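# Seat the matching relay in the rack's empty pocket

## Task

Locate the free relay (a little transparent box with a colored button on its top) whose button color is the same as the two relays sitting in the black rack, then set it into the rack's one vacant pocket with its button facing up and fully seated. The two relays already in the rack must stay seated, neither raised nor removed. It only counts if the relay stays in place on its own, without the robot holding it.

## Robot and tools

Robot: two arms, left_arm and right_arm, each with six revolute joints and a parallel two-finger gripper. The names are labels only and do not match the left or right of any image.

Frame: all positions are given in one scene frame, in metres. The origin is on the table surface midway between the arms, +x points out over the table, +z points up, and left_arm sits toward +y. Each result's state line lists, per arm, end_effector_position, end_effector_quat_wxyz and linear and angular velocities (m/s, rad/s). The printed hand position can be somewhat off, more so when the arm is stretched far.

Gripper geometry: the fingers point along the gripper's +z axis and close along its x axis. end_effector_position is the spot between the pads, and the fingertips extend 17.5 mm past it. A flat block about 9 cm long sticks out from the last joint's axis toward the gripper's -y and rotates with it, so keep it clear of the rack and the other relays. Turning only the last joint moves the pad midpoint around a 25 mm circle.

Tool execute_actions, argument actions: a list holding one item or nothing.
- [] only returns the current state.
- {"rows": [...], "steps": n} with n from 1 to 15 (15 if omitted). Each step lasts 1/30 s and uses one row; if there are fewer rows than steps, the final row repeats.
- {"steps": n} with no rows is a wait of up to 300 steps, counted from the previous result.
Optional pictures (true/false) chooses whether camera images come back; they do by default.

Each row is one flat list of 18 numbers covering both arms, even if only one moves: left_arm's six joint targets, then its gripper position, force_limit and speed, then the same nine for right_arm. Joint values are absolute target angles in radians, in the same column order as the Joint positions line (shoulder pan, shoulder lift, elbow, wrist 1, wrist 2, wrist 3); they are not offsets. Stated ranges: left_arm pan -3.142 to 3.142, lift -6.283 to 6.283, elbow 0.000 to 3.142, wrists -6.283 to 6.283 each; right_arm pan 0.000 to 6.283, lift -6.283 to 6.283, elbow -3.142 to 0.000, wrists -6.283 to 6.283. A target more than 0.010 rad outside a range, and beyond the current angle, makes the whole call get refused. True ends may differ by 0.010 rad; a target past a real end is clipped there and may trigger a "joint sent to its limit" note, possibly referring to an earlier move.

Motion is smoothed (about 0.17 s lag) and speed-limited. Per step, each target is held within 0.383 rad of the measured angle for pan and lift and 0.575 rad for elbow and wrists, and if the targets would move the hand more than 100 mm away, all joints are scaled back. After big moves the arm may still be travelling when the result arrives; arms keep heading to the last row's target while you think or wait, until motion has settled.

Gripper numbers, all in [-1, 1] and absolute: position +1 is fully open (50 mm gap), pads meet near -0.65, and -1 means close until blocked (use it to grip). force_limit maps to pad force about 20 N at -1, 102 N at 0, 185 N at +1 (actual grip can be ~17 % more). speed maps to 20 mm/s at -1, 85 at 0, 150 at +1. To keep a gripper unchanged, resend its same three numbers; a 0 is a real command. New force or speed only apply after a position change of at least 0.01; to soften a grip, open first.

object_status: 0 moving, 1 blocked while opening, 2 blocked while closing (a grip), 3 reached the target or pads met (usually nothing held). Confirm 2 after closing. position_measured counts convert to opening as (250 - count) x 0.202 mm. If grip drops, fingers re-close by themselves, except after gripping at force_limit -1, where status stays 2 even if the part is gone, and a grip on an immovable off-centre object may fade.

Other result lines: Joint positions and Joint velocities per arm (rad, rad/s); joint torques (noisy, offset, nonzero in free air); Wrist force and Wrist torque in each end effector's own axes, with offsets up to about 5.5 N, noise, saturation near 100 N, and "no reading" possible at start. "joint command not followed" means a clearance check altered joint targets; HELD marks steps where the row was not sent. MOTOR HOT appears from 70 °C; at 85 °C an OVER-TEMPERATURE FAULT brakes that arm until it cools.

Tool zoom_image: camera (cam_high, cam_left_wrist or cam_right_wrist) and region [x0, y0, x1, y1] in pixels of that camera's latest 896x504 image, origin top-left, at most 504 by 504. Calibration lines give K, distortion and T_world_to_cam for projecting scene points.

Release the relay and move away first.

Avoid: contact torque reaching a joint's load limit (pan and lift 303, elbow 138, wrists 49.6 N m) or 150 N of outside force, which halts that arm for 10 s; arms pressing on each other; knocking anything off the table; dropping, slamming or hard pushing. Occasional tugs on held parts or nudges to loose objects can happen.

Each tool is called after "Request:" in YAML: its name, and indented under it one key for each argument.

## Session

Request:
execute_actions:
  actions: []

Scene clock: 0.00 s of 4800.00 s.
left_arm: end_effector_position=(+0.1886, +0.3418, +0.3955) position_measured=3 object_status=3 end_effector_quat_wxyz=(-0.010, +0.802, +0.597, +0.011) end_effector_velocity=(+0.000, -0.001, -0.000) end_effector_angular_velocity=(+0.002, +0.000, +0.001) | right_arm: end_effector_position=(+0.5906, -0.3942, +0.3494) position_measured=3 object_status=3 end_effector_quat_wxyz=(+0.108, -0.478, +0.869, -0.069) end_effector_velocity=(+0.000, +0.000, +0.001) end_effector_angular_velocity=(+0.001, -0.001, -0.002)
Joint positions: left_arm=[-1.094 -2.394  2.217 -1.369 -1.556 -0.934] | right_arm=[ 3.756 -1.391 -2.052 -1.105  1.373 -1.775]
Joint velocities: left_arm=[ 0.001  0.003 -0.001 -0.     0.    -0.001] | right_arm=[-0.    -0.     0.001  0.     0.     0.001]
Joint torques (N m, as the arm reports them, + toward a larger angle): no reading
Motor temperatures (°C, as the motors report them): left_arm=[24 23 26 29 25 28] | right_arm=[22 22 24 26 30 30]
Wrist force (N, on the end effector, along its own x y z axes, offset not removed): no reading
Wrist torque (N m, same axes, about the end effector's origin, offset not removed): no reading
camera_calibration (this result's frames):
cam_left_wrist: T_world_to_cam=[[0.291266, 0.956641, 0.00132479, -0.374304], [0.916297, -0.27938, 0.286962, -0.196133], [0.27489, -0.0823683, -0.957941, 0.503209], [0, 0, 0, 1]] pos_world=[0.150411, 0.344727, 0.538823]
cam_right_wrist: T_world_to_cam=[[-0.520598, -0.845934, -0.115643, 0.00608276], [-0.853353, 0.519919, 0.0383686, 0.702722], [0.0276676, 0.118659, -0.99255, 0.526488], [0, 0, 0, 1]] pos_world=[0.58827, -0.422685, 0.496306]

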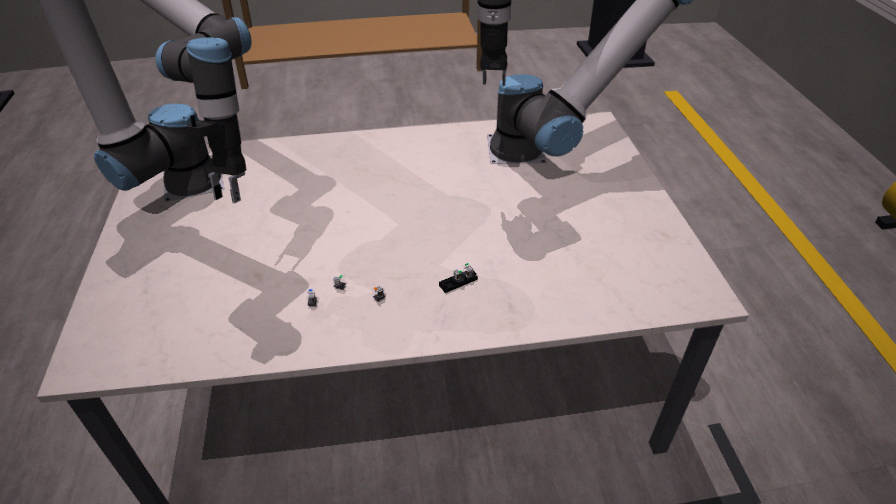

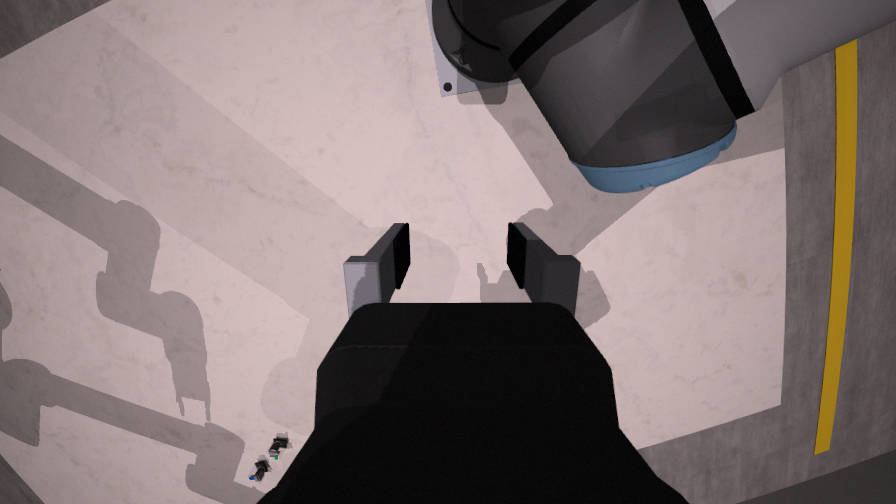

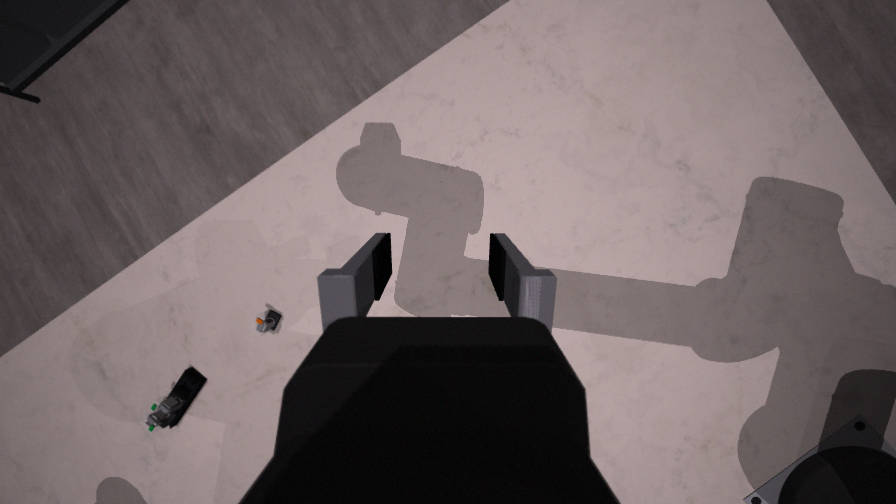

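Request:
zoom_image:
  camera: "cam_high"
  region: [300, 260, 400, 315]

Request:
zoom_image:
  camera: "cam_high"
  region: [420, 250, 500, 305]

Region (300, 260, 400, 315) of cam_high's 896x504 image, scaled by 5.040, with more detail than that image has; it fills the top 277 rows of this view, and the rest is white.

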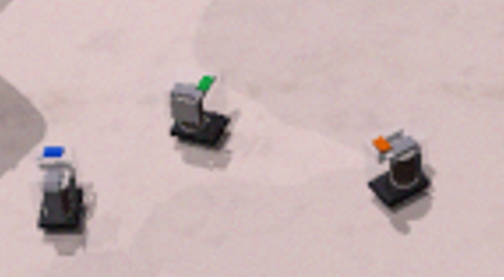

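Region (420, 250, 500, 305) of cam_high's 896x504 image, scaled by 6.300, with more detail than that image has; it fills the top 346 rows of this view, and the rest is white.

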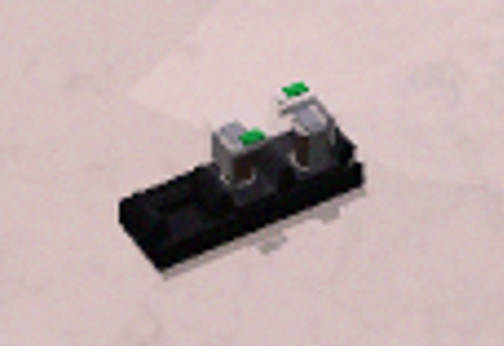

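Request:
execute_actions:
  actions:
    - {"rows":[[-0.8433,-1.0903,1.5716,-2.0521,-1.5708,-0.4315,1,0,0,3.25,-1.391,-2.052,-1.105,1.373,-1.775,1,0,0]],"steps":15}
  pictures: false

Request:
execute_actions:
  actions:
    - {"steps":50}

Request:
zoom_image:
  camera: "cam_left_wrist"
  region: [380, 130, 548, 298]

Scene clock: 12.53 s of 4800.00 s.
left_arm: end_effector_position=(+0.2862, +0.2049, +0.5680) position_measured=3 object_status=3 end_effector_quat_wxyz=(+0.162, +0.822, +0.546, -0.016) end_effector_velocity=(+0.265, -0.321, +0.348) end_effector_angular_velocity=(-0.544, -0.421, -0.211) | right_arm: end_effector_position=(+0.6461, -0.6221, +0.3493) position_measured=3 object_status=3 end_effector_quat_wxyz=(+0.094, -0.316, +0.940, -0.087) end_effector_velocity=(+0.033, -0.536, +0.000) end_effector_angular_velocity=(+0.001, -0.002, -0.816)
Joint positions: left_arm=[-0.981 -2.185  1.941 -1.655 -1.563 -0.712] | right_arm=[ 3.398 -1.391 -2.052 -1.105  1.373 -1.775]
Joint velocities: left_arm=[ 0.229  0.566 -0.602 -0.642 -0.014  0.461] | right_arm=[-0.815  0.    -0.     0.002 -0.     0.001]
Joint torques (N m, as the arm reports them, + toward a larger angle): left_arm=[ 16.71  42.48 -64.41 -11.51  -2.55   4.27] | right_arm=[-24.45  52.6   40.54   9.38   0.83   2.98]
Motor temperatures (°C, as the motors report them): left_arm=[24 23 26 29 25 28] | right_arm=[22 22 24 26 30 30]
Wrist force (N, on the end effector, along its own x y z axes, offset not removed): left_arm=[-0.7 -0.7 -1.0] | right_arm=[-6.3 2.8 -0.9]
Wrist torque (N m, same axes, about the end effector's origin, offset not removed): left_arm=[-0.33 0.16 0.05] | right_arm=[0.65 1.22 -0.02]
Steps of this call (steps 1 to 90: nothing new was sent; then 9.03 s passed at rest; steps 91 to 105: all 15 steps of this action). Readings (joint positions | what the end effector reports):
91: left_arm=[-1.094 -2.393 2.217 -1.369 -1.556 -0.934] | right_arm=[3.756 -1.391 -2.052 -1.105 1.373 -1.775] | left_arm position_measured=3 object_status=3 | right_arm position_measured=3 object_status=3
92: left_arm=[-1.089 -2.388 2.212 -1.374 -1.556 -0.929] | right_arm=[3.751 -1.391 -2.052 -1.105 1.373 -1.775] | left_arm position_measured=3 object_status=3 | right_arm position_measured=3 object_status=3
94: left_arm=[-1.069 -2.358 2.170 -1.416 -1.557 -0.891] | right_arm=[3.703 -1.391 -2.052 -1.105 1.373 -1.775] | left_arm position_measured=3 object_status=3 | right_arm position_measured=3 object_status=3
98: left_arm=[-1.035 -2.301 2.085 -1.502 -1.559 -0.822] | right_arm=[3.591 -1.391 -2.052 -1.105 1.373 -1.775] | left_arm position_measured=3 object_status=3 | right_arm position_measured=3 object_status=3
105: the state above

Scene clock: 14.20 s of 4800.00 s.
left_arm: end_effector_position=(+0.6018, -0.1548, +0.1633) position_measured=3 object_status=3 end_effector_quat_wxyz=(+0.002, +0.871, +0.492, +0.000) end_effector_velocity=(+0.003, -0.002, -0.031) end_effector_angular_velocity=(+0.025, +0.017, -0.003) | right_arm: end_effector_position=(+0.6447, -0.7198, +0.3493) position_measured=3 object_status=3 end_effector_quat_wxyz=(+0.087, -0.246, +0.961, -0.094) end_effector_velocity=(+0.000, +0.000, -0.001) end_effector_angular_velocity=(-0.000, +0.001, +0.001)
Joint positions: left_arm=[-0.843 -1.094  1.572 -2.052 -1.571 -0.432] | right_arm=[ 3.25  -1.391 -2.052 -1.105  1.373 -1.775]
Joint velocities: left_arm=[ 0.001  0.039 -0.005 -0.004  0.     0.004] | right_arm=[ 0.001 -0.001 -0.     0.    -0.     0.   ]
Joint torques (N m, as the arm reports them, + toward a larger angle): left_arm=[  8.45 -81.26 -59.52  -8.72  -2.86   3.19] | right_arm=[-18.62  53.83  42.21  10.28   2.12   3.25]
Motor temperatures (°C, as the motors report them): left_arm=[24 23 26 29 25 28] | right_arm=[22 22 24 26 30 30]
Wrist force (N, on the end effector, along its own x y z axes, offset not removed): left_arm=[-0.3 0.1 2.0] | right_arm=[1.2 7.5 3.3]
Wrist torque (N m, same axes, about the end effector's origin, offset not removed): left_arm=[-0.21 0.04 0.10] | right_arm=[1.45 0.04 -0.14]
Steps of this call (steps 1 to 50: the robot went on to your last target). Readings (joint positions | what the end effector reports):
1: left_arm=[-0.973 -2.165 1.921 -1.677 -1.563 -0.697] | right_arm=[3.371 -1.391 -2.052 -1.105 1.373 -1.775] | left_arm position_measured=3 object_status=3 | right_arm position_measured=3 object_status=3
2: left_arm=[-0.965 -2.145 1.901 -1.698 -1.563 -0.681] | right_arm=[3.344 -1.391 -2.052 -1.105 1.373 -1.775] | left_arm position_measured=3 object_status=3 | right_arm position_measured=3 object_status=3
4: left_arm=[-0.950 -2.101 1.861 -1.741 -1.564 -0.650] | right_arm=[3.300 -1.391 -2.052 -1.105 1.373 -1.775] | left_arm position_measured=3 object_status=3 | right_arm position_measured=3 object_status=3
8: left_arm=[-0.921 -2.000 1.784 -1.824 -1.566 -0.592] | right_arm=[3.264 -1.391 -2.052 -1.105 1.373 -1.775] | left_arm position_measured=3 object_status=3 | right_arm position_measured=3 object_status=3
50: the state above
camera_calibration (this result's frames):
cam_left_wrist: T_world_to_cam=[[0.520101, 0.853601, -0.0293309, -0.167904], [0.821009, -0.490186, 0.292682, -0.623097], [0.235456, -0.176305, -0.95576, 0.135172], [0, 0, 0, 1]] pos_world=[0.567068, -0.138279, 0.306637]
cam_right_wrist: T_world_to_cam=[[-0.865535, -0.487244, -0.11594, 0.239463], [-0.494095, 0.868558, 0.0384356, 0.9375], [0.0819735, 0.0905529, -0.992512, 0.508244], [0, 0, 0, 1]] pos_world=[0.628815, -0.743619, 0.496168]

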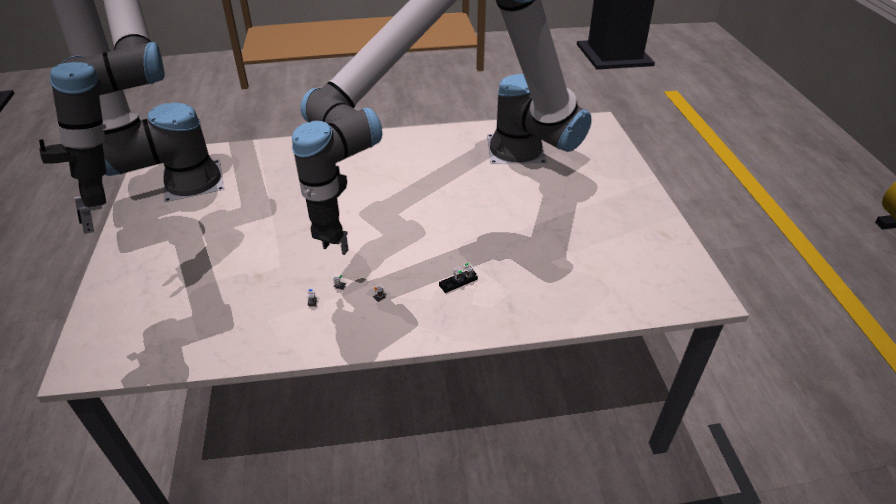

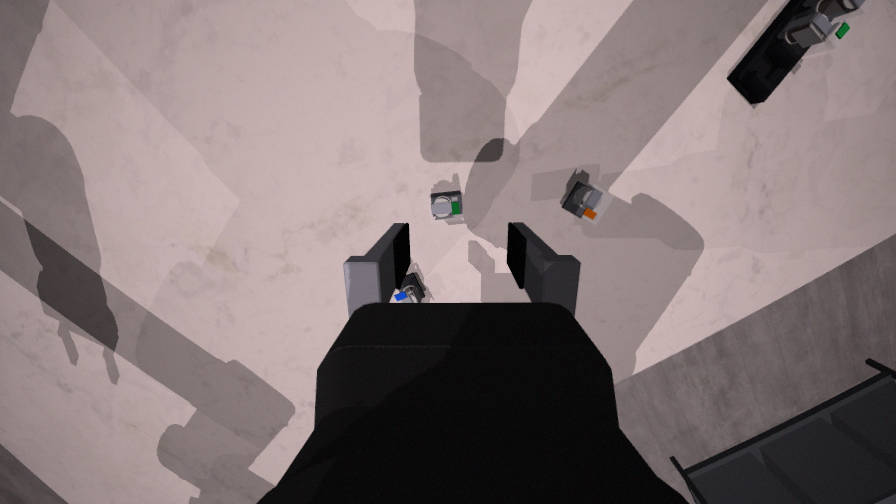

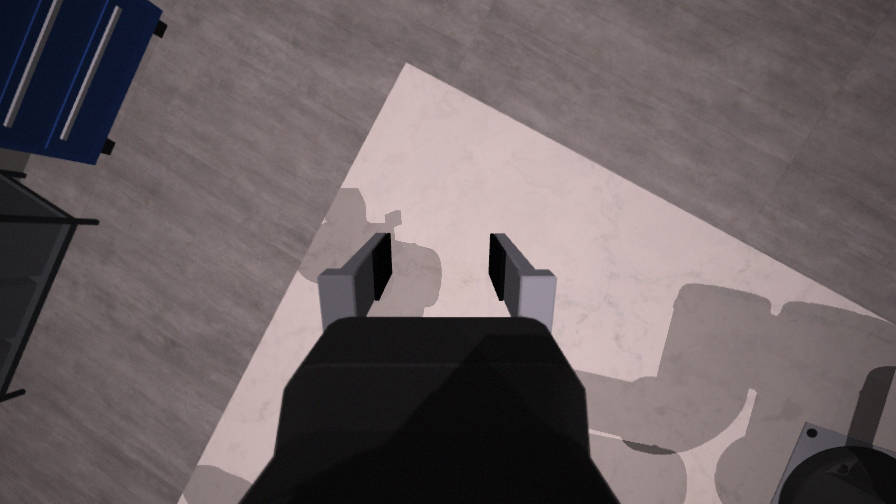

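Region (380, 130, 548, 298) of cam_left_wrist's 896x504 image, scaled by 3.000, with more detail than that image has.

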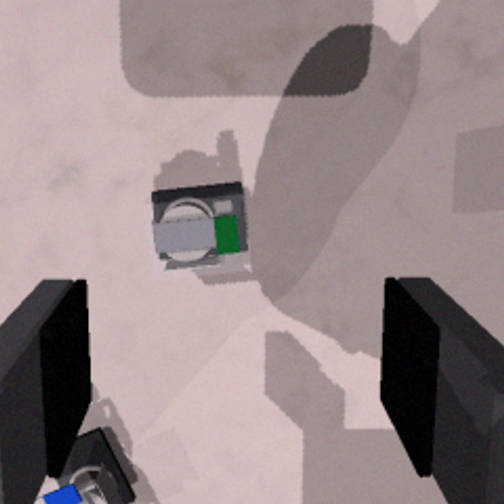

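Request:
execute_actions:
  actions:
    - {"rows":[[-0.8505,-1.0189,1.6302,-2.1821,-1.5708,-0.5427,1,0,0,3.25,-1.391,-2.052,-1.105,1.373,-1.775,1,0,0]],"steps":15}
  pictures: false

Request:
execute_actions:
  actions:
    - {"steps":10}

Request:
zoom_image:
  camera: "cam_left_wrist"
  region: [380, 170, 548, 300]

Scene clock: 21.90 s of 4800.00 s.
left_arm: end_effector_position=(+0.5959, -0.1614, +0.0761) position_measured=3 object_status=3 end_effector_quat_wxyz=(-0.000, +0.844, +0.536, -0.000) end_effector_velocity=(-0.002, -0.001, -0.013) end_effector_angular_velocity=(-0.000, +0.000, +0.016) | right_arm: end_effector_position=(+0.6447, -0.7198, +0.3493) position_measured=3 object_status=3 end_effector_quat_wxyz=(+0.087, -0.246, +0.961, -0.094) end_effector_velocity=(+0.000, -0.000, +0.001) end_effector_angular_velocity=(-0.000, -0.001, -0.001)
Joint positions: left_arm=[-0.85  -1.02   1.629 -2.18  -1.571 -0.541] | right_arm=[ 3.25  -1.391 -2.052 -1.105  1.373 -1.775]
Joint velocities: left_arm=[-0.002  0.011  0.01  -0.021 -0.    -0.018] | right_arm=[-0.001 -0.     0.001 -0.001 -0.     0.   ]
Joint torques (N m, as the arm reports them, + toward a larger angle): left_arm=[-10.51 -83.04 -31.16  -8.2   -2.41  -2.84] | right_arm=[-19.48  50.55  41.61   9.38   0.89   3.59]
Motor temperatures (°C, as the motors report them): left_arm=[24 23 26 29 25 28] | right_arm=[22 22 24 26 30 30]
Wrist force (N, on the end effector, along its own x y z axes, offset not removed): left_arm=[0.9 -0.7 1.3] | right_arm=[0.5 3.5 2.8]
Wrist torque (N m, same axes, about the end effector's origin, offset not removed): left_arm=[-0.36 -0.11 0.05] | right_arm=[0.82 -0.13 -0.19]
Steps of this call (steps 1 to 30: the robot went on to your last target; steps 31 to 90: nothing new was sent; then 4.20 s passed at rest; steps 91 to 105: all 15 steps of this action). Readings (joint positions | what the end effector reports):
91: left_arm=[-0.843 -1.090 1.572 -2.052 -1.571 -0.432] | right_arm=[3.250 -1.391 -2.052 -1.105 1.373 -1.775] | left_arm position_measured=3 object_status=3 | right_arm position_measured=3 object_status=3
92: left_arm=[-0.844 -1.085 1.576 -2.058 -1.571 -0.437] | right_arm=[3.250 -1.391 -2.052 -1.105 1.373 -1.775] | left_arm position_measured=3 object_status=3 | right_arm position_measured=3 object_status=3
94: left_arm=[-0.847 -1.058 1.599 -2.102 -1.571 -0.477] | right_arm=[3.250 -1.391 -2.052 -1.105 1.373 -1.775] | left_arm position_measured=3 object_status=3 | right_arm position_measured=3 object_status=3
98: left_arm=[-0.849 -1.029 1.622 -2.160 -1.571 -0.525] | right_arm=[3.250 -1.391 -2.052 -1.105 1.373 -1.775] | left_arm position_measured=3 object_status=3 | right_arm position_measured=3 object_status=3
105: the state above

Scene clock: 22.23 s of 4800.00 s.
left_arm: end_effector_position=(+0.5958, -0.1615, +0.0749) position_measured=3 object_status=3 end_effector_quat_wxyz=(+0.000, +0.844, +0.537, -0.000) end_effector_velocity=(-0.001, +0.000, -0.002) end_effector_angular_velocity=(+0.002, +0.001, -0.002) | right_arm: end_effector_position=(+0.6447, -0.7198, +0.3493) position_measured=3 object_status=3 end_effector_quat_wxyz=(+0.087, -0.246, +0.961, -0.094) end_effector_velocity=(-0.001, +0.001, -0.000) end_effector_angular_velocity=(+0.000, -0.000, +0.001)
Joint positions: left_arm=[-0.85  -1.019  1.63  -2.182 -1.571 -0.543] | right_arm=[ 3.25  -1.391 -2.052 -1.105  1.373 -1.775]
Joint velocities: left_arm=[-0.001  0.001  0.002 -0.001  0.     0.   ] | right_arm=[ 0.002  0.001 -0.001  0.     0.     0.001]
Joint torques (N m, as the arm reports them, + toward a larger angle): left_arm=[-12.77 -79.62 -29.72  -8.22  -2.22  -3.09] | right_arm=[-18.92  53.41  41.57   9.42   1.15   3.51]
Motor temperatures (°C, as the motors report them): left_arm=[24 23 26 29 25 28] | right_arm=[22 22 24 26 30 30]
Wrist force (N, on the end effector, along its own x y z axes, offset not removed): left_arm=[0.2 0.2 1.9] | right_arm=[-0.9 6.5 2.5]
Wrist torque (N m, same axes, about the end effector's origin, offset not removed): left_arm=[-0.18 -0.03 0.09] | right_arm=[1.61 0.03 -0.08]
Steps of this call (steps 1 to 10: the robot went on to your last target). Readings (joint positions | what the end effector reports):
1: left_arm=[-0.850 -1.020 1.630 -2.181 -1.571 -0.541] | right_arm=[3.250 -1.391 -2.052 -1.105 1.373 -1.775] | left_arm position_measured=3 object_status=3 | right_arm position_measured=3 object_status=3
2: left_arm=[-0.850 -1.019 1.630 -2.181 -1.571 -0.542] | right_arm=[3.250 -1.391 -2.052 -1.105 1.373 -1.775] | left_arm position_measured=3 object_status=3 | right_arm position_measured=3 object_status=3
4: left_arm=[-0.850 -1.019 1.630 -2.182 -1.571 -0.542] | right_arm=[3.250 -1.391 -2.052 -1.105 1.373 -1.775] | left_arm position_measured=3 object_status=3 | right_arm position_measured=3 object_status=3
8: left_arm=[-0.850 -1.019 1.630 -2.182 -1.571 -0.543] | right_arm=[3.250 -1.391 -2.052 -1.105 1.373 -1.775] | left_arm position_measured=3 object_status=3 | right_arm position_measured=3 object_status=3
10: the state above
camera_calibration (this result's frames):
cam_left_wrist: T_world_to_cam=[[0.428816, 0.902959, -0.0279534, -0.0994342], [0.868008, -0.403248, 0.289746, -0.609308], [0.250357, -0.148511, -0.956695, 0.0465882], [0, 0, 0, 1]] pos_world=[0.55986, -0.148998, 0.218336]
cam_right_wrist: T_world_to_cam=[[-0.865535, -0.487244, -0.115943, 0.239465], [-0.494094, 0.868558, 0.0384351, 0.9375], [0.0819762, 0.0905538, -0.992512, 0.508244], [0, 0, 0, 1]] pos_world=[0.628814, -0.743619, 0.49617]

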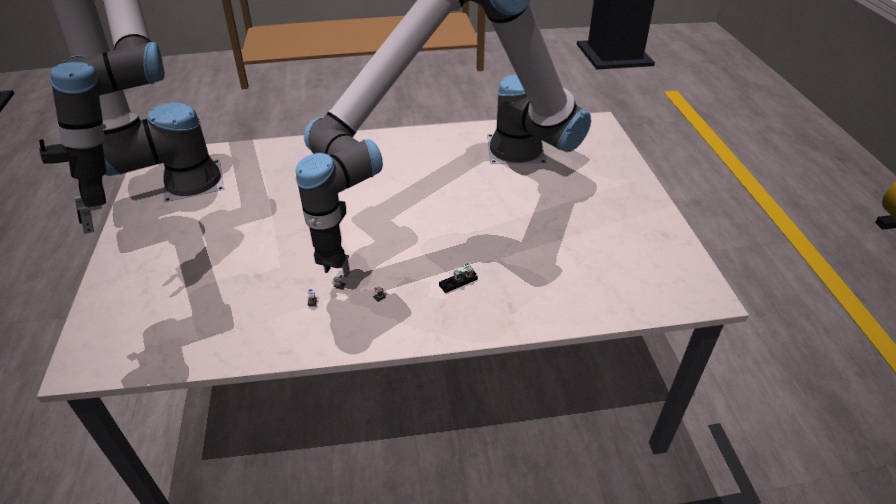

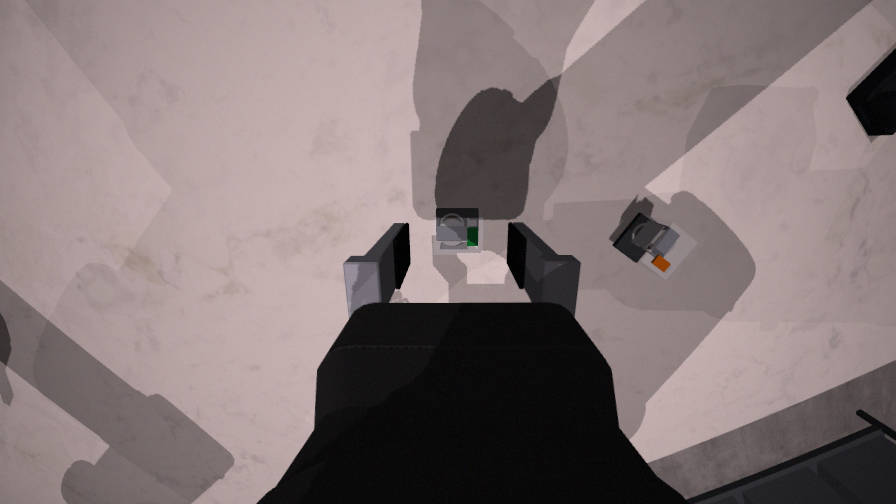

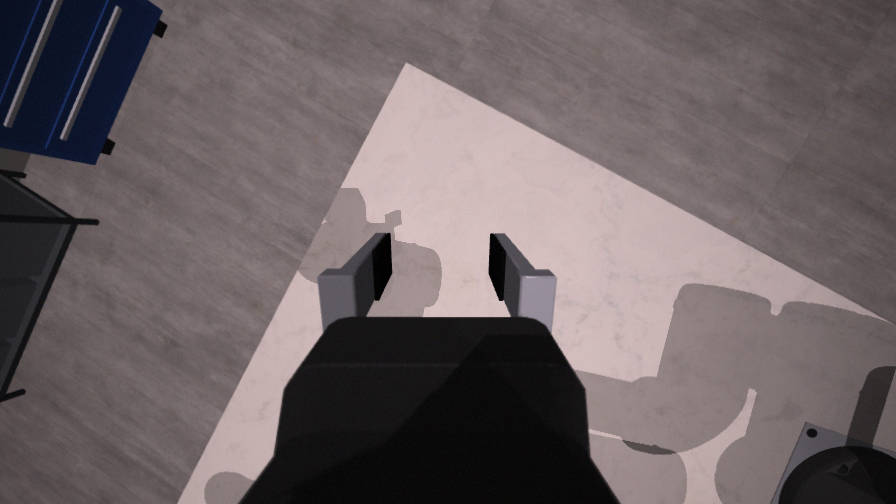

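Region (380, 170, 548, 300) of cam_left_wrist's 896x504 image, scaled by 3.000, with more detail than that image has; it fills the top 390 rows of this view, and the rest is white.

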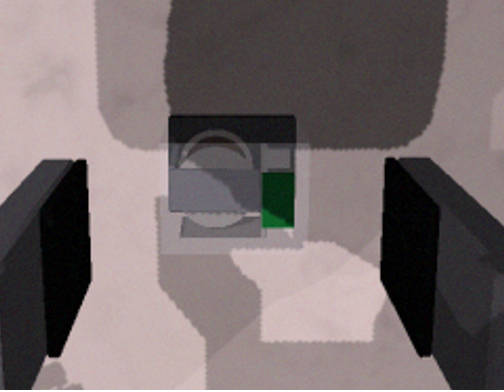

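Request:
execute_actions:
  actions:
    - {"rows":[[-0.8505,-0.9848,1.6478,-2.2338,-1.5708,-0.5427,1,0,0,3.25,-1.391,-2.052,-1.105,1.373,-1.775,1,0,0]],"steps":14}
  pictures: false

Request:
execute_actions:
  actions:
    - {"rows":[[-0.8505,-0.9848,1.6478,-2.2338,-1.5708,-0.5427,-1,-0.5,-0.3,3.25,-1.391,-2.052,-1.105,1.373,-1.775,1,0,0]],"steps":15}
  pictures: false

Request:
execute_actions:
  actions:
    - {"steps":8}
  pictures: false

Request:
execute_actions:
  actions:
    - {"rows":[[-0.8505,-1.058,1.601,-2.114,-1.5708,-0.5427,-1,-0.5,-0.3,3.25,-1.391,-2.052,-1.105,1.373,-1.775,1,0,0]],"steps":9}
  pictures: false

Request:
execute_actions:
  actions:
    - {"rows":[[-0.6045,-1.2863,1.9004,-2.1849,-1.5708,0.4533,-1,-0.5,-0.3,3.25,-1.391,-2.052,-1.105,1.373,-1.775,1,0,0]],"steps":15}
  pictures: false

Request:
execute_actions:
  actions:
    - {"steps":28}

Request:
zoom_image:
  camera: "cam_left_wrist"
  region: [360, 70, 570, 280]

Scene clock: 38.30 s of 4800.00 s.
left_arm: end_effector_position=(+0.5958, -0.1615, +0.0405) position_measured=3 object_status=3 end_effector_quat_wxyz=(-0.000, +0.844, +0.537, -0.000) end_effector_velocity=(+0.002, -0.001, -0.004) end_effector_angular_velocity=(-0.003, -0.003, -0.001) | right_arm: end_effector_position=(+0.6447, -0.7198, +0.3493) position_measured=3 object_status=3 end_effector_quat_wxyz=(+0.087, -0.246, +0.961, -0.094) end_effector_velocity=(+0.000, +0.001, +0.001) end_effector_angular_velocity=(+0.000, -0.002, +0.002)
Joint positions: left_arm=[-0.851 -0.985  1.647 -2.233 -1.571 -0.543] | right_arm=[ 3.25  -1.391 -2.052 -1.105  1.373 -1.775]
Joint velocities: left_arm=[ 0.001  0.006  0.    -0.01   0.     0.002] | right_arm=[ 0.002  0.001  0.001  0.001 -0.     0.   ]
Joint torques (N m, as the arm reports them, + toward a larger angle): left_arm=[ -9.31 -80.33 -27.48  -9.41  -0.34  -3.05] | right_arm=[-18.28  50.5   40.96   8.83   0.56   3.55]
Motor temperatures (°C, as the motors report them): left_arm=[24 23 26 29 25 28] | right_arm=[22 22 24 26 30 30]
Wrist force (N, on the end effector, along its own x y z axes, offset not removed): left_arm=[1.4 1.1 1.7] | right_arm=[-1.3 4.2 2.9]
Wrist torque (N m, same axes, about the end effector's origin, offset not removed): left_arm=[-0.02 -0.28 0.05] | right_arm=[1.09 0.34 0.05]
Steps of this call (steps 1 to 15: the robot went on to your last target; steps 16 to 90: nothing new was sent; then 12.60 s passed at rest; steps 91 to 104: all 14 steps of this action). Readings (joint positions | what the end effector reports):
91: left_arm=[-0.851 -1.019 1.630 -2.182 -1.571 -0.543] | right_arm=[3.250 -1.391 -2.052 -1.105 1.373 -1.775] | left_arm position_measured=3 object_status=3 | right_arm position_measured=3 object_status=3
92: left_arm=[-0.851 -1.015 1.632 -2.187 -1.571 -0.543] | right_arm=[3.250 -1.391 -2.052 -1.105 1.373 -1.775] | left_arm position_measured=3 object_status=3 | right_arm position_measured=3 object_status=3
94: left_arm=[-0.851 -1.002 1.639 -2.207 -1.571 -0.543] | right_arm=[3.250 -1.391 -2.052 -1.105 1.373 -1.775] | left_arm position_measured=3 object_status=3 | right_arm position_measured=3 object_status=3
98: left_arm=[-0.851 -0.989 1.646 -2.226 -1.571 -0.543] | right_arm=[3.250 -1.391 -2.052 -1.105 1.373 -1.775] | left_arm position_measured=3 object_status=3 | right_arm position_measured=3 object_status=3
104: the state above

Scene clock: 38.80 s of 4800.00 s.
left_arm: end_effector_position=(+0.5958, -0.1615, +0.0399) position_measured=117 object_status=0 end_effector_quat_wxyz=(+0.000, +0.844, +0.537, -0.000) end_effector_velocity=(+0.001, +0.001, -0.000) end_effector_angular_velocity=(+0.000, +0.001, +0.001) | right_arm: end_effector_position=(+0.6447, -0.7198, +0.3493) position_measured=3 object_status=3 end_effector_quat_wxyz=(+0.087, -0.246, +0.961, -0.094) end_effector_velocity=(+0.000, +0.001, +0.001) end_effector_angular_velocity=(+0.000, -0.002, +0.000)
Joint positions: left_arm=[-0.851 -0.985  1.648 -2.234 -1.571 -0.543] | right_arm=[ 3.25  -1.391 -2.052 -1.105  1.373 -1.775]
Joint velocities: left_arm=[ 0.001 -0.     0.     0.    -0.     0.   ] | right_arm=[ 0.001  0.     0.001  0.    -0.     0.   ]
Joint torques (N m, as the arm reports them, + toward a larger angle): left_arm=[ -8.24 -82.39 -27.97  -8.58  -0.2   -3.06] | right_arm=[-17.92  50.92  40.88   8.67   0.78   3.29]
Motor temperatures (°C, as the motors report them): left_arm=[24 23 26 29 25 28] | right_arm=[22 22 24 26 30 30]
Wrist force (N, on the end effector, along its own x y z axes, offset not removed): left_arm=[0.4 -1.3 2.7] | right_arm=[-0.7 2.6 -4.8]
Wrist torque (N m, same axes, about the end effector's origin, offset not removed): left_arm=[-0.39 -0.02 0.10] | right_arm=[0.48 0.24 -0.21]
Steps of this call (steps 1 to 15: all 15 steps of this action). Readings (joint positions | what the end effector reports):
1: left_arm=[-0.851 -0.985 1.648 -2.233 -1.571 -0.543] | right_arm=[3.250 -1.391 -2.052 -1.105 1.373 -1.775] | left_arm position_measured=6 object_status=0 | right_arm position_measured=3 object_status=3
2: left_arm=[-0.851 -0.985 1.648 -2.233 -1.571 -0.543] | right_arm=[3.250 -1.391 -2.052 -1.105 1.373 -1.775] | left_arm position_measured=17 object_status=0 | right_arm position_measured=3 object_status=3
4: left_arm=[-0.851 -0.985 1.648 -2.234 -1.571 -0.543] | right_arm=[3.250 -1.391 -2.052 -1.105 1.373 -1.775] | left_arm position_measured=38 object_status=0 | right_arm position_measured=3 object_status=3
8: left_arm=[-0.851 -0.985 1.648 -2.234 -1.571 -0.543] | right_arm=[3.250 -1.391 -2.052 -1.105 1.373 -1.775] | left_arm position_measured=81 object_status=0 | right_arm position_measured=3 object_status=3
15: the state above

Scene clock: 39.07 s of 4800.00 s.
left_arm: end_effector_position=(+0.5958, -0.1615, +0.0399) position_measured=117 object_status=2 end_effector_quat_wxyz=(+0.000, +0.844, +0.537, -0.000) end_effector_velocity=(-0.001, -0.000, -0.002) end_effector_angular_velocity=(+0.002, +0.001, -0.001) | right_arm: end_effector_position=(+0.6447, -0.7198, +0.3493) position_measured=3 object_status=3 end_effector_quat_wxyz=(+0.087, -0.246, +0.961, -0.094) end_effector_velocity=(-0.001, +0.000, -0.001) end_effector_angular_velocity=(-0.001, +0.002, +0.000)
Joint positions: left_arm=[-0.851 -0.985  1.648 -2.234 -1.571 -0.543] | right_arm=[ 3.25  -1.391 -2.052 -1.105  1.373 -1.775]
Joint velocities: left_arm=[-0.001  0.001  0.001  0.     0.    -0.001] | right_arm=[ 0.001  0.    -0.002 -0.001  0.     0.001]
Joint torques (N m, as the arm reports them, + toward a larger angle): left_arm=[ -7.67 -80.7  -27.48  -8.57  -0.1   -2.92] | right_arm=[-19.82  52.31  40.78   8.72   0.61   3.11]
Motor temperatures (°C, as the motors report them): left_arm=[24 23 26 29 25 28] | right_arm=[22 22 24 26 30 30]
Wrist force (N, on the end effector, along its own x y z axes, offset not removed): left_arm=[2.3 -0.4 1.5] | right_arm=[-1.0 1.1 -3.4]
Wrist torque (N m, same axes, about the end effector's origin, offset not removed): left_arm=[-0.26 -0.43 0.05] | right_arm=[0.21 0.16 -0.04]
Steps of this call (steps 1 to 8: the robot went on to your last target). Readings (joint positions | what the end effector reports):
1: left_arm=[-0.851 -0.985 1.648 -2.234 -1.571 -0.543] | right_arm=[3.250 -1.391 -2.052 -1.105 1.373 -1.775] | left_arm position_measured=117 object_status=0 | right_arm position_measured=3 object_status=3
2: left_arm=[-0.851 -0.985 1.648 -2.234 -1.571 -0.543] | right_arm=[3.250 -1.391 -2.052 -1.105 1.373 -1.775] | left_arm position_measured=117 object_status=0 | right_arm position_measured=3 object_status=3
4: left_arm=[-0.851 -0.985 1.648 -2.234 -1.571 -0.543] | right_arm=[3.250 -1.391 -2.052 -1.105 1.373 -1.775] | left_arm position_measured=117 object_status=2 | right_arm position_measured=3 object_status=3
8: the state above

Scene clock: 39.37 s of 4800.00 s.
left_arm: end_effector_position=(+0.5966, -0.1628, +0.1115) position_measured=117 object_status=2 end_effector_quat_wxyz=(+0.001, +0.844, +0.537, +0.000) end_effector_velocity=(-0.005, +0.007, +0.082) end_effector_angular_velocity=(+0.013, +0.009, -0.000) | right_arm: end_effector_position=(+0.6447, -0.7198, +0.3493) position_measured=3 object_status=3 end_effector_quat_wxyz=(+0.087, -0.246, +0.961, -0.094) end_effector_velocity=(-0.001, -0.001, -0.002) end_effector_angular_velocity=(-0.001, +0.003, -0.001)
Joint positions: left_arm=[-0.851 -1.05   1.606 -2.128 -1.571 -0.543] | right_arm=[ 3.25  -1.391 -2.052 -1.105  1.373 -1.775]
Joint velocities: left_arm=[-0.001 -0.077 -0.046  0.139 -0.    -0.   ] | right_arm=[-0.001 -0.    -0.002 -0.     0.     0.001]
Joint torques (N m, as the arm reports them, + toward a larger angle): left_arm=[  -4.51 -107.81  -54.1    -1.14    0.29   -2.88] | right_arm=[-19.98  51.84  41.14   8.71   0.38   3.32]
Motor temperatures (°C, as the motors report them): left_arm=[24 23 26 29 25 28] | right_arm=[22 22 24 26 30 30]
Wrist force (N, on the end effector, along its own x y z axes, offset not removed): left_arm=[0.0 -1.2 -1.7] | right_arm=[-1.9 6.7 2.4]
Wrist torque (N m, same axes, about the end effector's origin, offset not removed): left_arm=[-0.49 0.00 0.02] | right_arm=[1.32 0.42 -0.16]
Steps of this call (steps 1 to 9: all 9 steps of this action). Readings (joint positions | what the end effector reports):
1: left_arm=[-0.851 -0.985 1.648 -2.234 -1.571 -0.543] | right_arm=[3.250 -1.391 -2.052 -1.105 1.373 -1.775] | left_arm position_measured=117 object_status=2 | right_arm position_measured=3 object_status=3
2: left_arm=[-0.851 -0.989 1.644 -2.228 -1.571 -0.543] | right_arm=[3.250 -1.391 -2.052 -1.105 1.373 -1.775] | left_arm position_measured=117 object_status=2 | right_arm position_measured=3 object_status=3
4: left_arm=[-0.851 -1.018 1.626 -2.187 -1.571 -0.543] | right_arm=[3.250 -1.391 -2.052 -1.105 1.373 -1.775] | left_arm position_measured=117 object_status=2 | right_arm position_measured=3 object_status=3
8: left_arm=[-0.851 -1.047 1.608 -2.134 -1.571 -0.543] | right_arm=[3.250 -1.391 -2.052 -1.105 1.373 -1.775] | left_arm position_measured=117 object_status=2 | right_arm position_measured=3 object_status=3
9: the state above

Scene clock: 39.87 s of 4800.00 s.
left_arm: end_effector_position=(+0.6354, +0.0776, +0.1387) position_measured=117 object_status=2 end_effector_quat_wxyz=(+0.001, +0.943, +0.333, +0.001) end_effector_velocity=(+0.024, +0.482, +0.017) end_effector_angular_velocity=(+0.020, +0.009, -1.998) | right_arm: end_effector_position=(+0.6447, -0.7198, +0.3493) position_measured=3 object_status=3 end_effector_quat_wxyz=(+0.087, -0.246, +0.961, -0.094) end_effector_velocity=(-0.001, -0.000, -0.000) end_effector_angular_velocity=(-0.001, +0.001, -0.000)
Joint positions: left_arm=[-0.647 -1.246  1.847 -2.175 -1.571  0.114] | right_arm=[ 3.25  -1.391 -2.052 -1.105  1.373 -1.775]
Joint velocities: left_arm=[ 0.395 -0.37   0.484 -0.093  0.002  2.393] | right_arm=[ 0.     0.    -0.    -0.001 -0.     0.   ]
Joint torques (N m, as the arm reports them, + toward a larger angle): left_arm=[-11.6  -81.43 -34.7   -8.8    0.63  13.03] | right_arm=[-17.62  54.89  41.93   8.82   0.03   3.41]
Motor temperatures (°C, as the motors report them): left_arm=[24 23 26 29 25 28] | right_arm=[22 22 24 26 30 30]
Wrist force (N, on the end effector, along its own x y z axes, offset not removed): left_arm=[3.5 -1.9 0.3] | right_arm=[-2.0 2.3 3.8]
Wrist torque (N m, same axes, about the end effector's origin, offset not removed): left_arm=[-0.49 -0.47 -0.09] | right_arm=[0.63 0.41 0.05]
Steps of this call (steps 1 to 15: all 15 steps of this action). Readings (joint positions | what the end effector reports):
1: left_arm=[-0.850 -1.053 1.605 -2.124 -1.571 -0.543] | right_arm=[3.250 -1.391 -2.052 -1.105 1.373 -1.775] | left_arm position_measured=117 object_status=2 | right_arm position_measured=3 object_status=3
2: left_arm=[-0.846 -1.059 1.609 -2.125 -1.571 -0.538] | right_arm=[3.250 -1.391 -2.052 -1.105 1.373 -1.775] | left_arm position_measured=117 object_status=2 | right_arm position_measured=3 object_status=3
4: left_arm=[-0.814 -1.089 1.645 -2.133 -1.571 -0.482] | right_arm=[3.250 -1.391 -2.052 -1.105 1.373 -1.775] | left_arm position_measured=117 object_status=2 | right_arm position_measured=3 object_status=3
8: left_arm=[-0.753 -1.147 1.719 -2.148 -1.571 -0.320] | right_arm=[3.250 -1.391 -2.052 -1.105 1.373 -1.775] | left_arm position_measured=117 object_status=2 | right_arm position_measured=3 object_status=3
15: the state above

Scene clock: 40.80 s of 4800.00 s.
left_arm: end_effector_position=(+0.6384, +0.1301, +0.1399) position_measured=117 object_status=2 end_effector_quat_wxyz=(-0.000, +0.982, +0.190, +0.000) end_effector_velocity=(-0.001, -0.000, -0.001) end_effector_angular_velocity=(+0.000, +0.002, -0.002) | right_arm: end_effector_position=(+0.6447, -0.7198, +0.3493) position_measured=3 object_status=3 end_effector_quat_wxyz=(+0.087, -0.246, +0.961, -0.094) end_effector_velocity=(+0.000, -0.000, +0.001) end_effector_angular_velocity=(+0.000, -0.001, -0.001)
Joint positions: left_arm=[-0.605 -1.286  1.9   -2.185 -1.571  0.453] | right_arm=[ 3.25  -1.391 -2.052 -1.105  1.373 -1.775]
Joint velocities: left_arm=[-0.     0.001  0.001 -0.    -0.001  0.001] | right_arm=[-0.    -0.     0.001  0.     0.     0.   ]
Joint torques (N m, as the arm reports them, + toward a larger angle): left_arm=[ 11.61 -90.24 -29.36  -8.6   -0.61   2.59] | right_arm=[-18.84  52.56  42.     8.65   0.29   3.35]
Motor temperatures (°C, as the motors report them): left_arm=[24 23 26 29 25 28] | right_arm=[22 22 24 26 30 30]
Wrist force (N, on the end effector, along its own x y z axes, offset not removed): left_arm=[0.1 0.3 0.9] | right_arm=[-1.5 7.1 2.9]
Wrist torque (N m, same axes, about the end effector's origin, offset not removed): left_arm=[-0.13 0.04 0.13] | right_arm=[1.53 0.31 0.15]
Steps of this call (steps 1 to 28: the robot went on to your last target). Readings (joint positions | what the end effector reports):
1: left_arm=[-0.636 -1.257 1.862 -2.177 -1.571 0.193] | right_arm=[3.250 -1.391 -2.052 -1.105 1.373 -1.775] | left_arm position_measured=117 object_status=2 | right_arm position_measured=3 object_status=3
2: left_arm=[-0.627 -1.265 1.872 -2.179 -1.571 0.263] | right_arm=[3.250 -1.391 -2.052 -1.105 1.373 -1.775] | left_arm position_measured=117 object_status=2 | right_arm position_measured=3 object_status=3
4: left_arm=[-0.616 -1.275 1.886 -2.182 -1.571 0.354] | right_arm=[3.250 -1.391 -2.052 -1.105 1.373 -1.775] | left_arm position_measured=117 object_status=2 | right_arm position_measured=3 object_status=3
8: left_arm=[-0.608 -1.283 1.896 -2.184 -1.571 0.427] | right_arm=[3.250 -1.391 -2.052 -1.105 1.373 -1.775] | left_arm position_measured=117 object_status=2 | right_arm position_measured=3 object_status=3
28: the state above
camera_calibration (this result's frames):
cam_left_wrist: T_world_to_cam=[[0.929224, 0.36846, -0.0279086, -0.629058], [0.360302, -0.886706, 0.289716, -0.160544], [0.0820023, -0.279267, -0.956706, 0.265841], [0, 0, 0, 1]] pos_world=[0.620581, 0.163668, 0.283287]
cam_right_wrist: T_world_to_cam=[[-0.865535, -0.487244, -0.115943, 0.239464], [-0.494094, 0.868558, 0.0384351, 0.9375], [0.0819762, 0.0905539, -0.992512, 0.508244], [0, 0, 0, 1]] pos_world=[0.628814, -0.743619, 0.49617]

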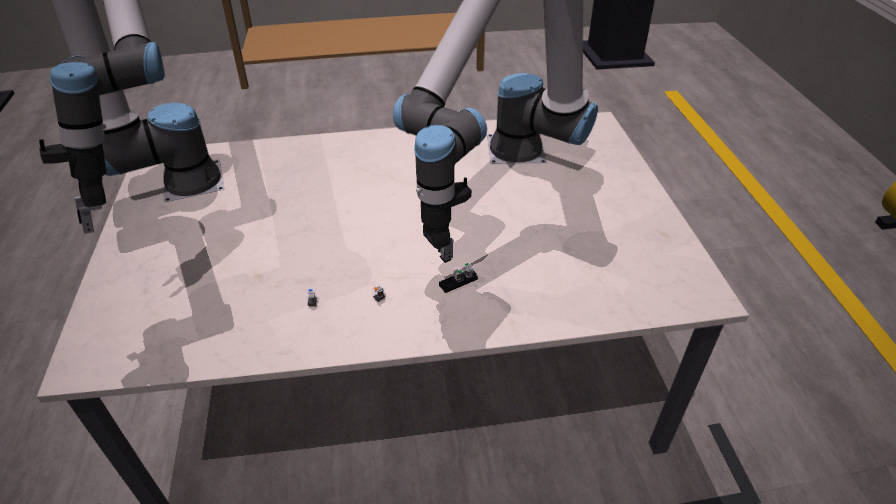

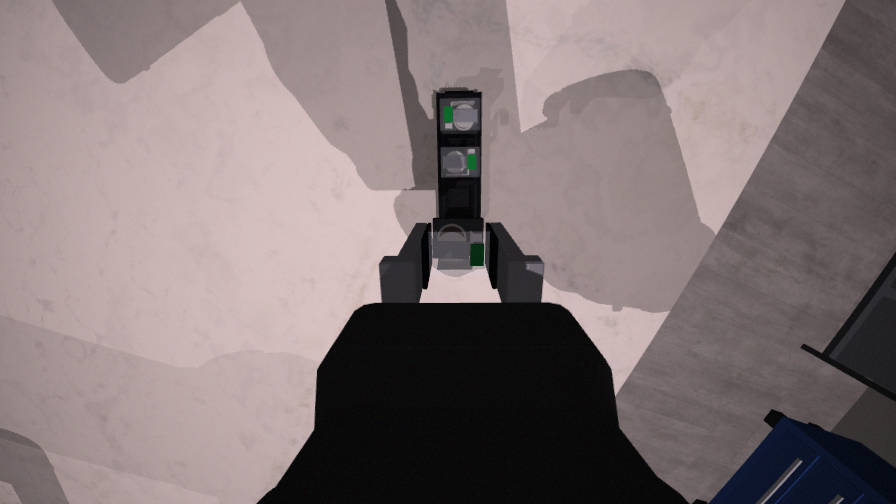

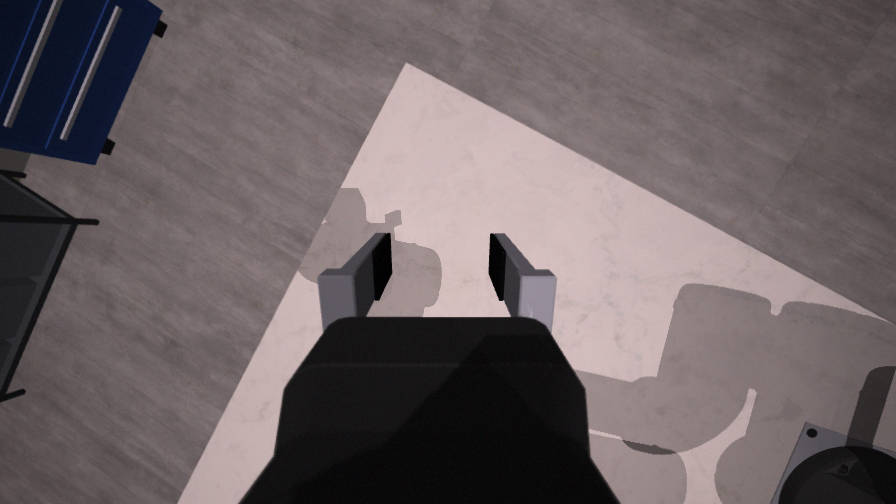

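Region (360, 70, 570, 280) of cam_left_wrist's 896x504 image, scaled by 2.400, with more detail than that image has.

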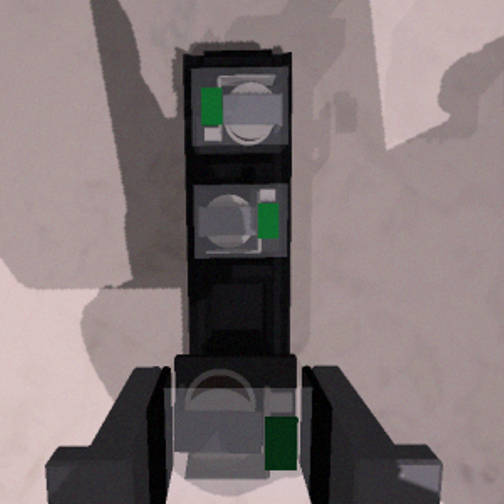

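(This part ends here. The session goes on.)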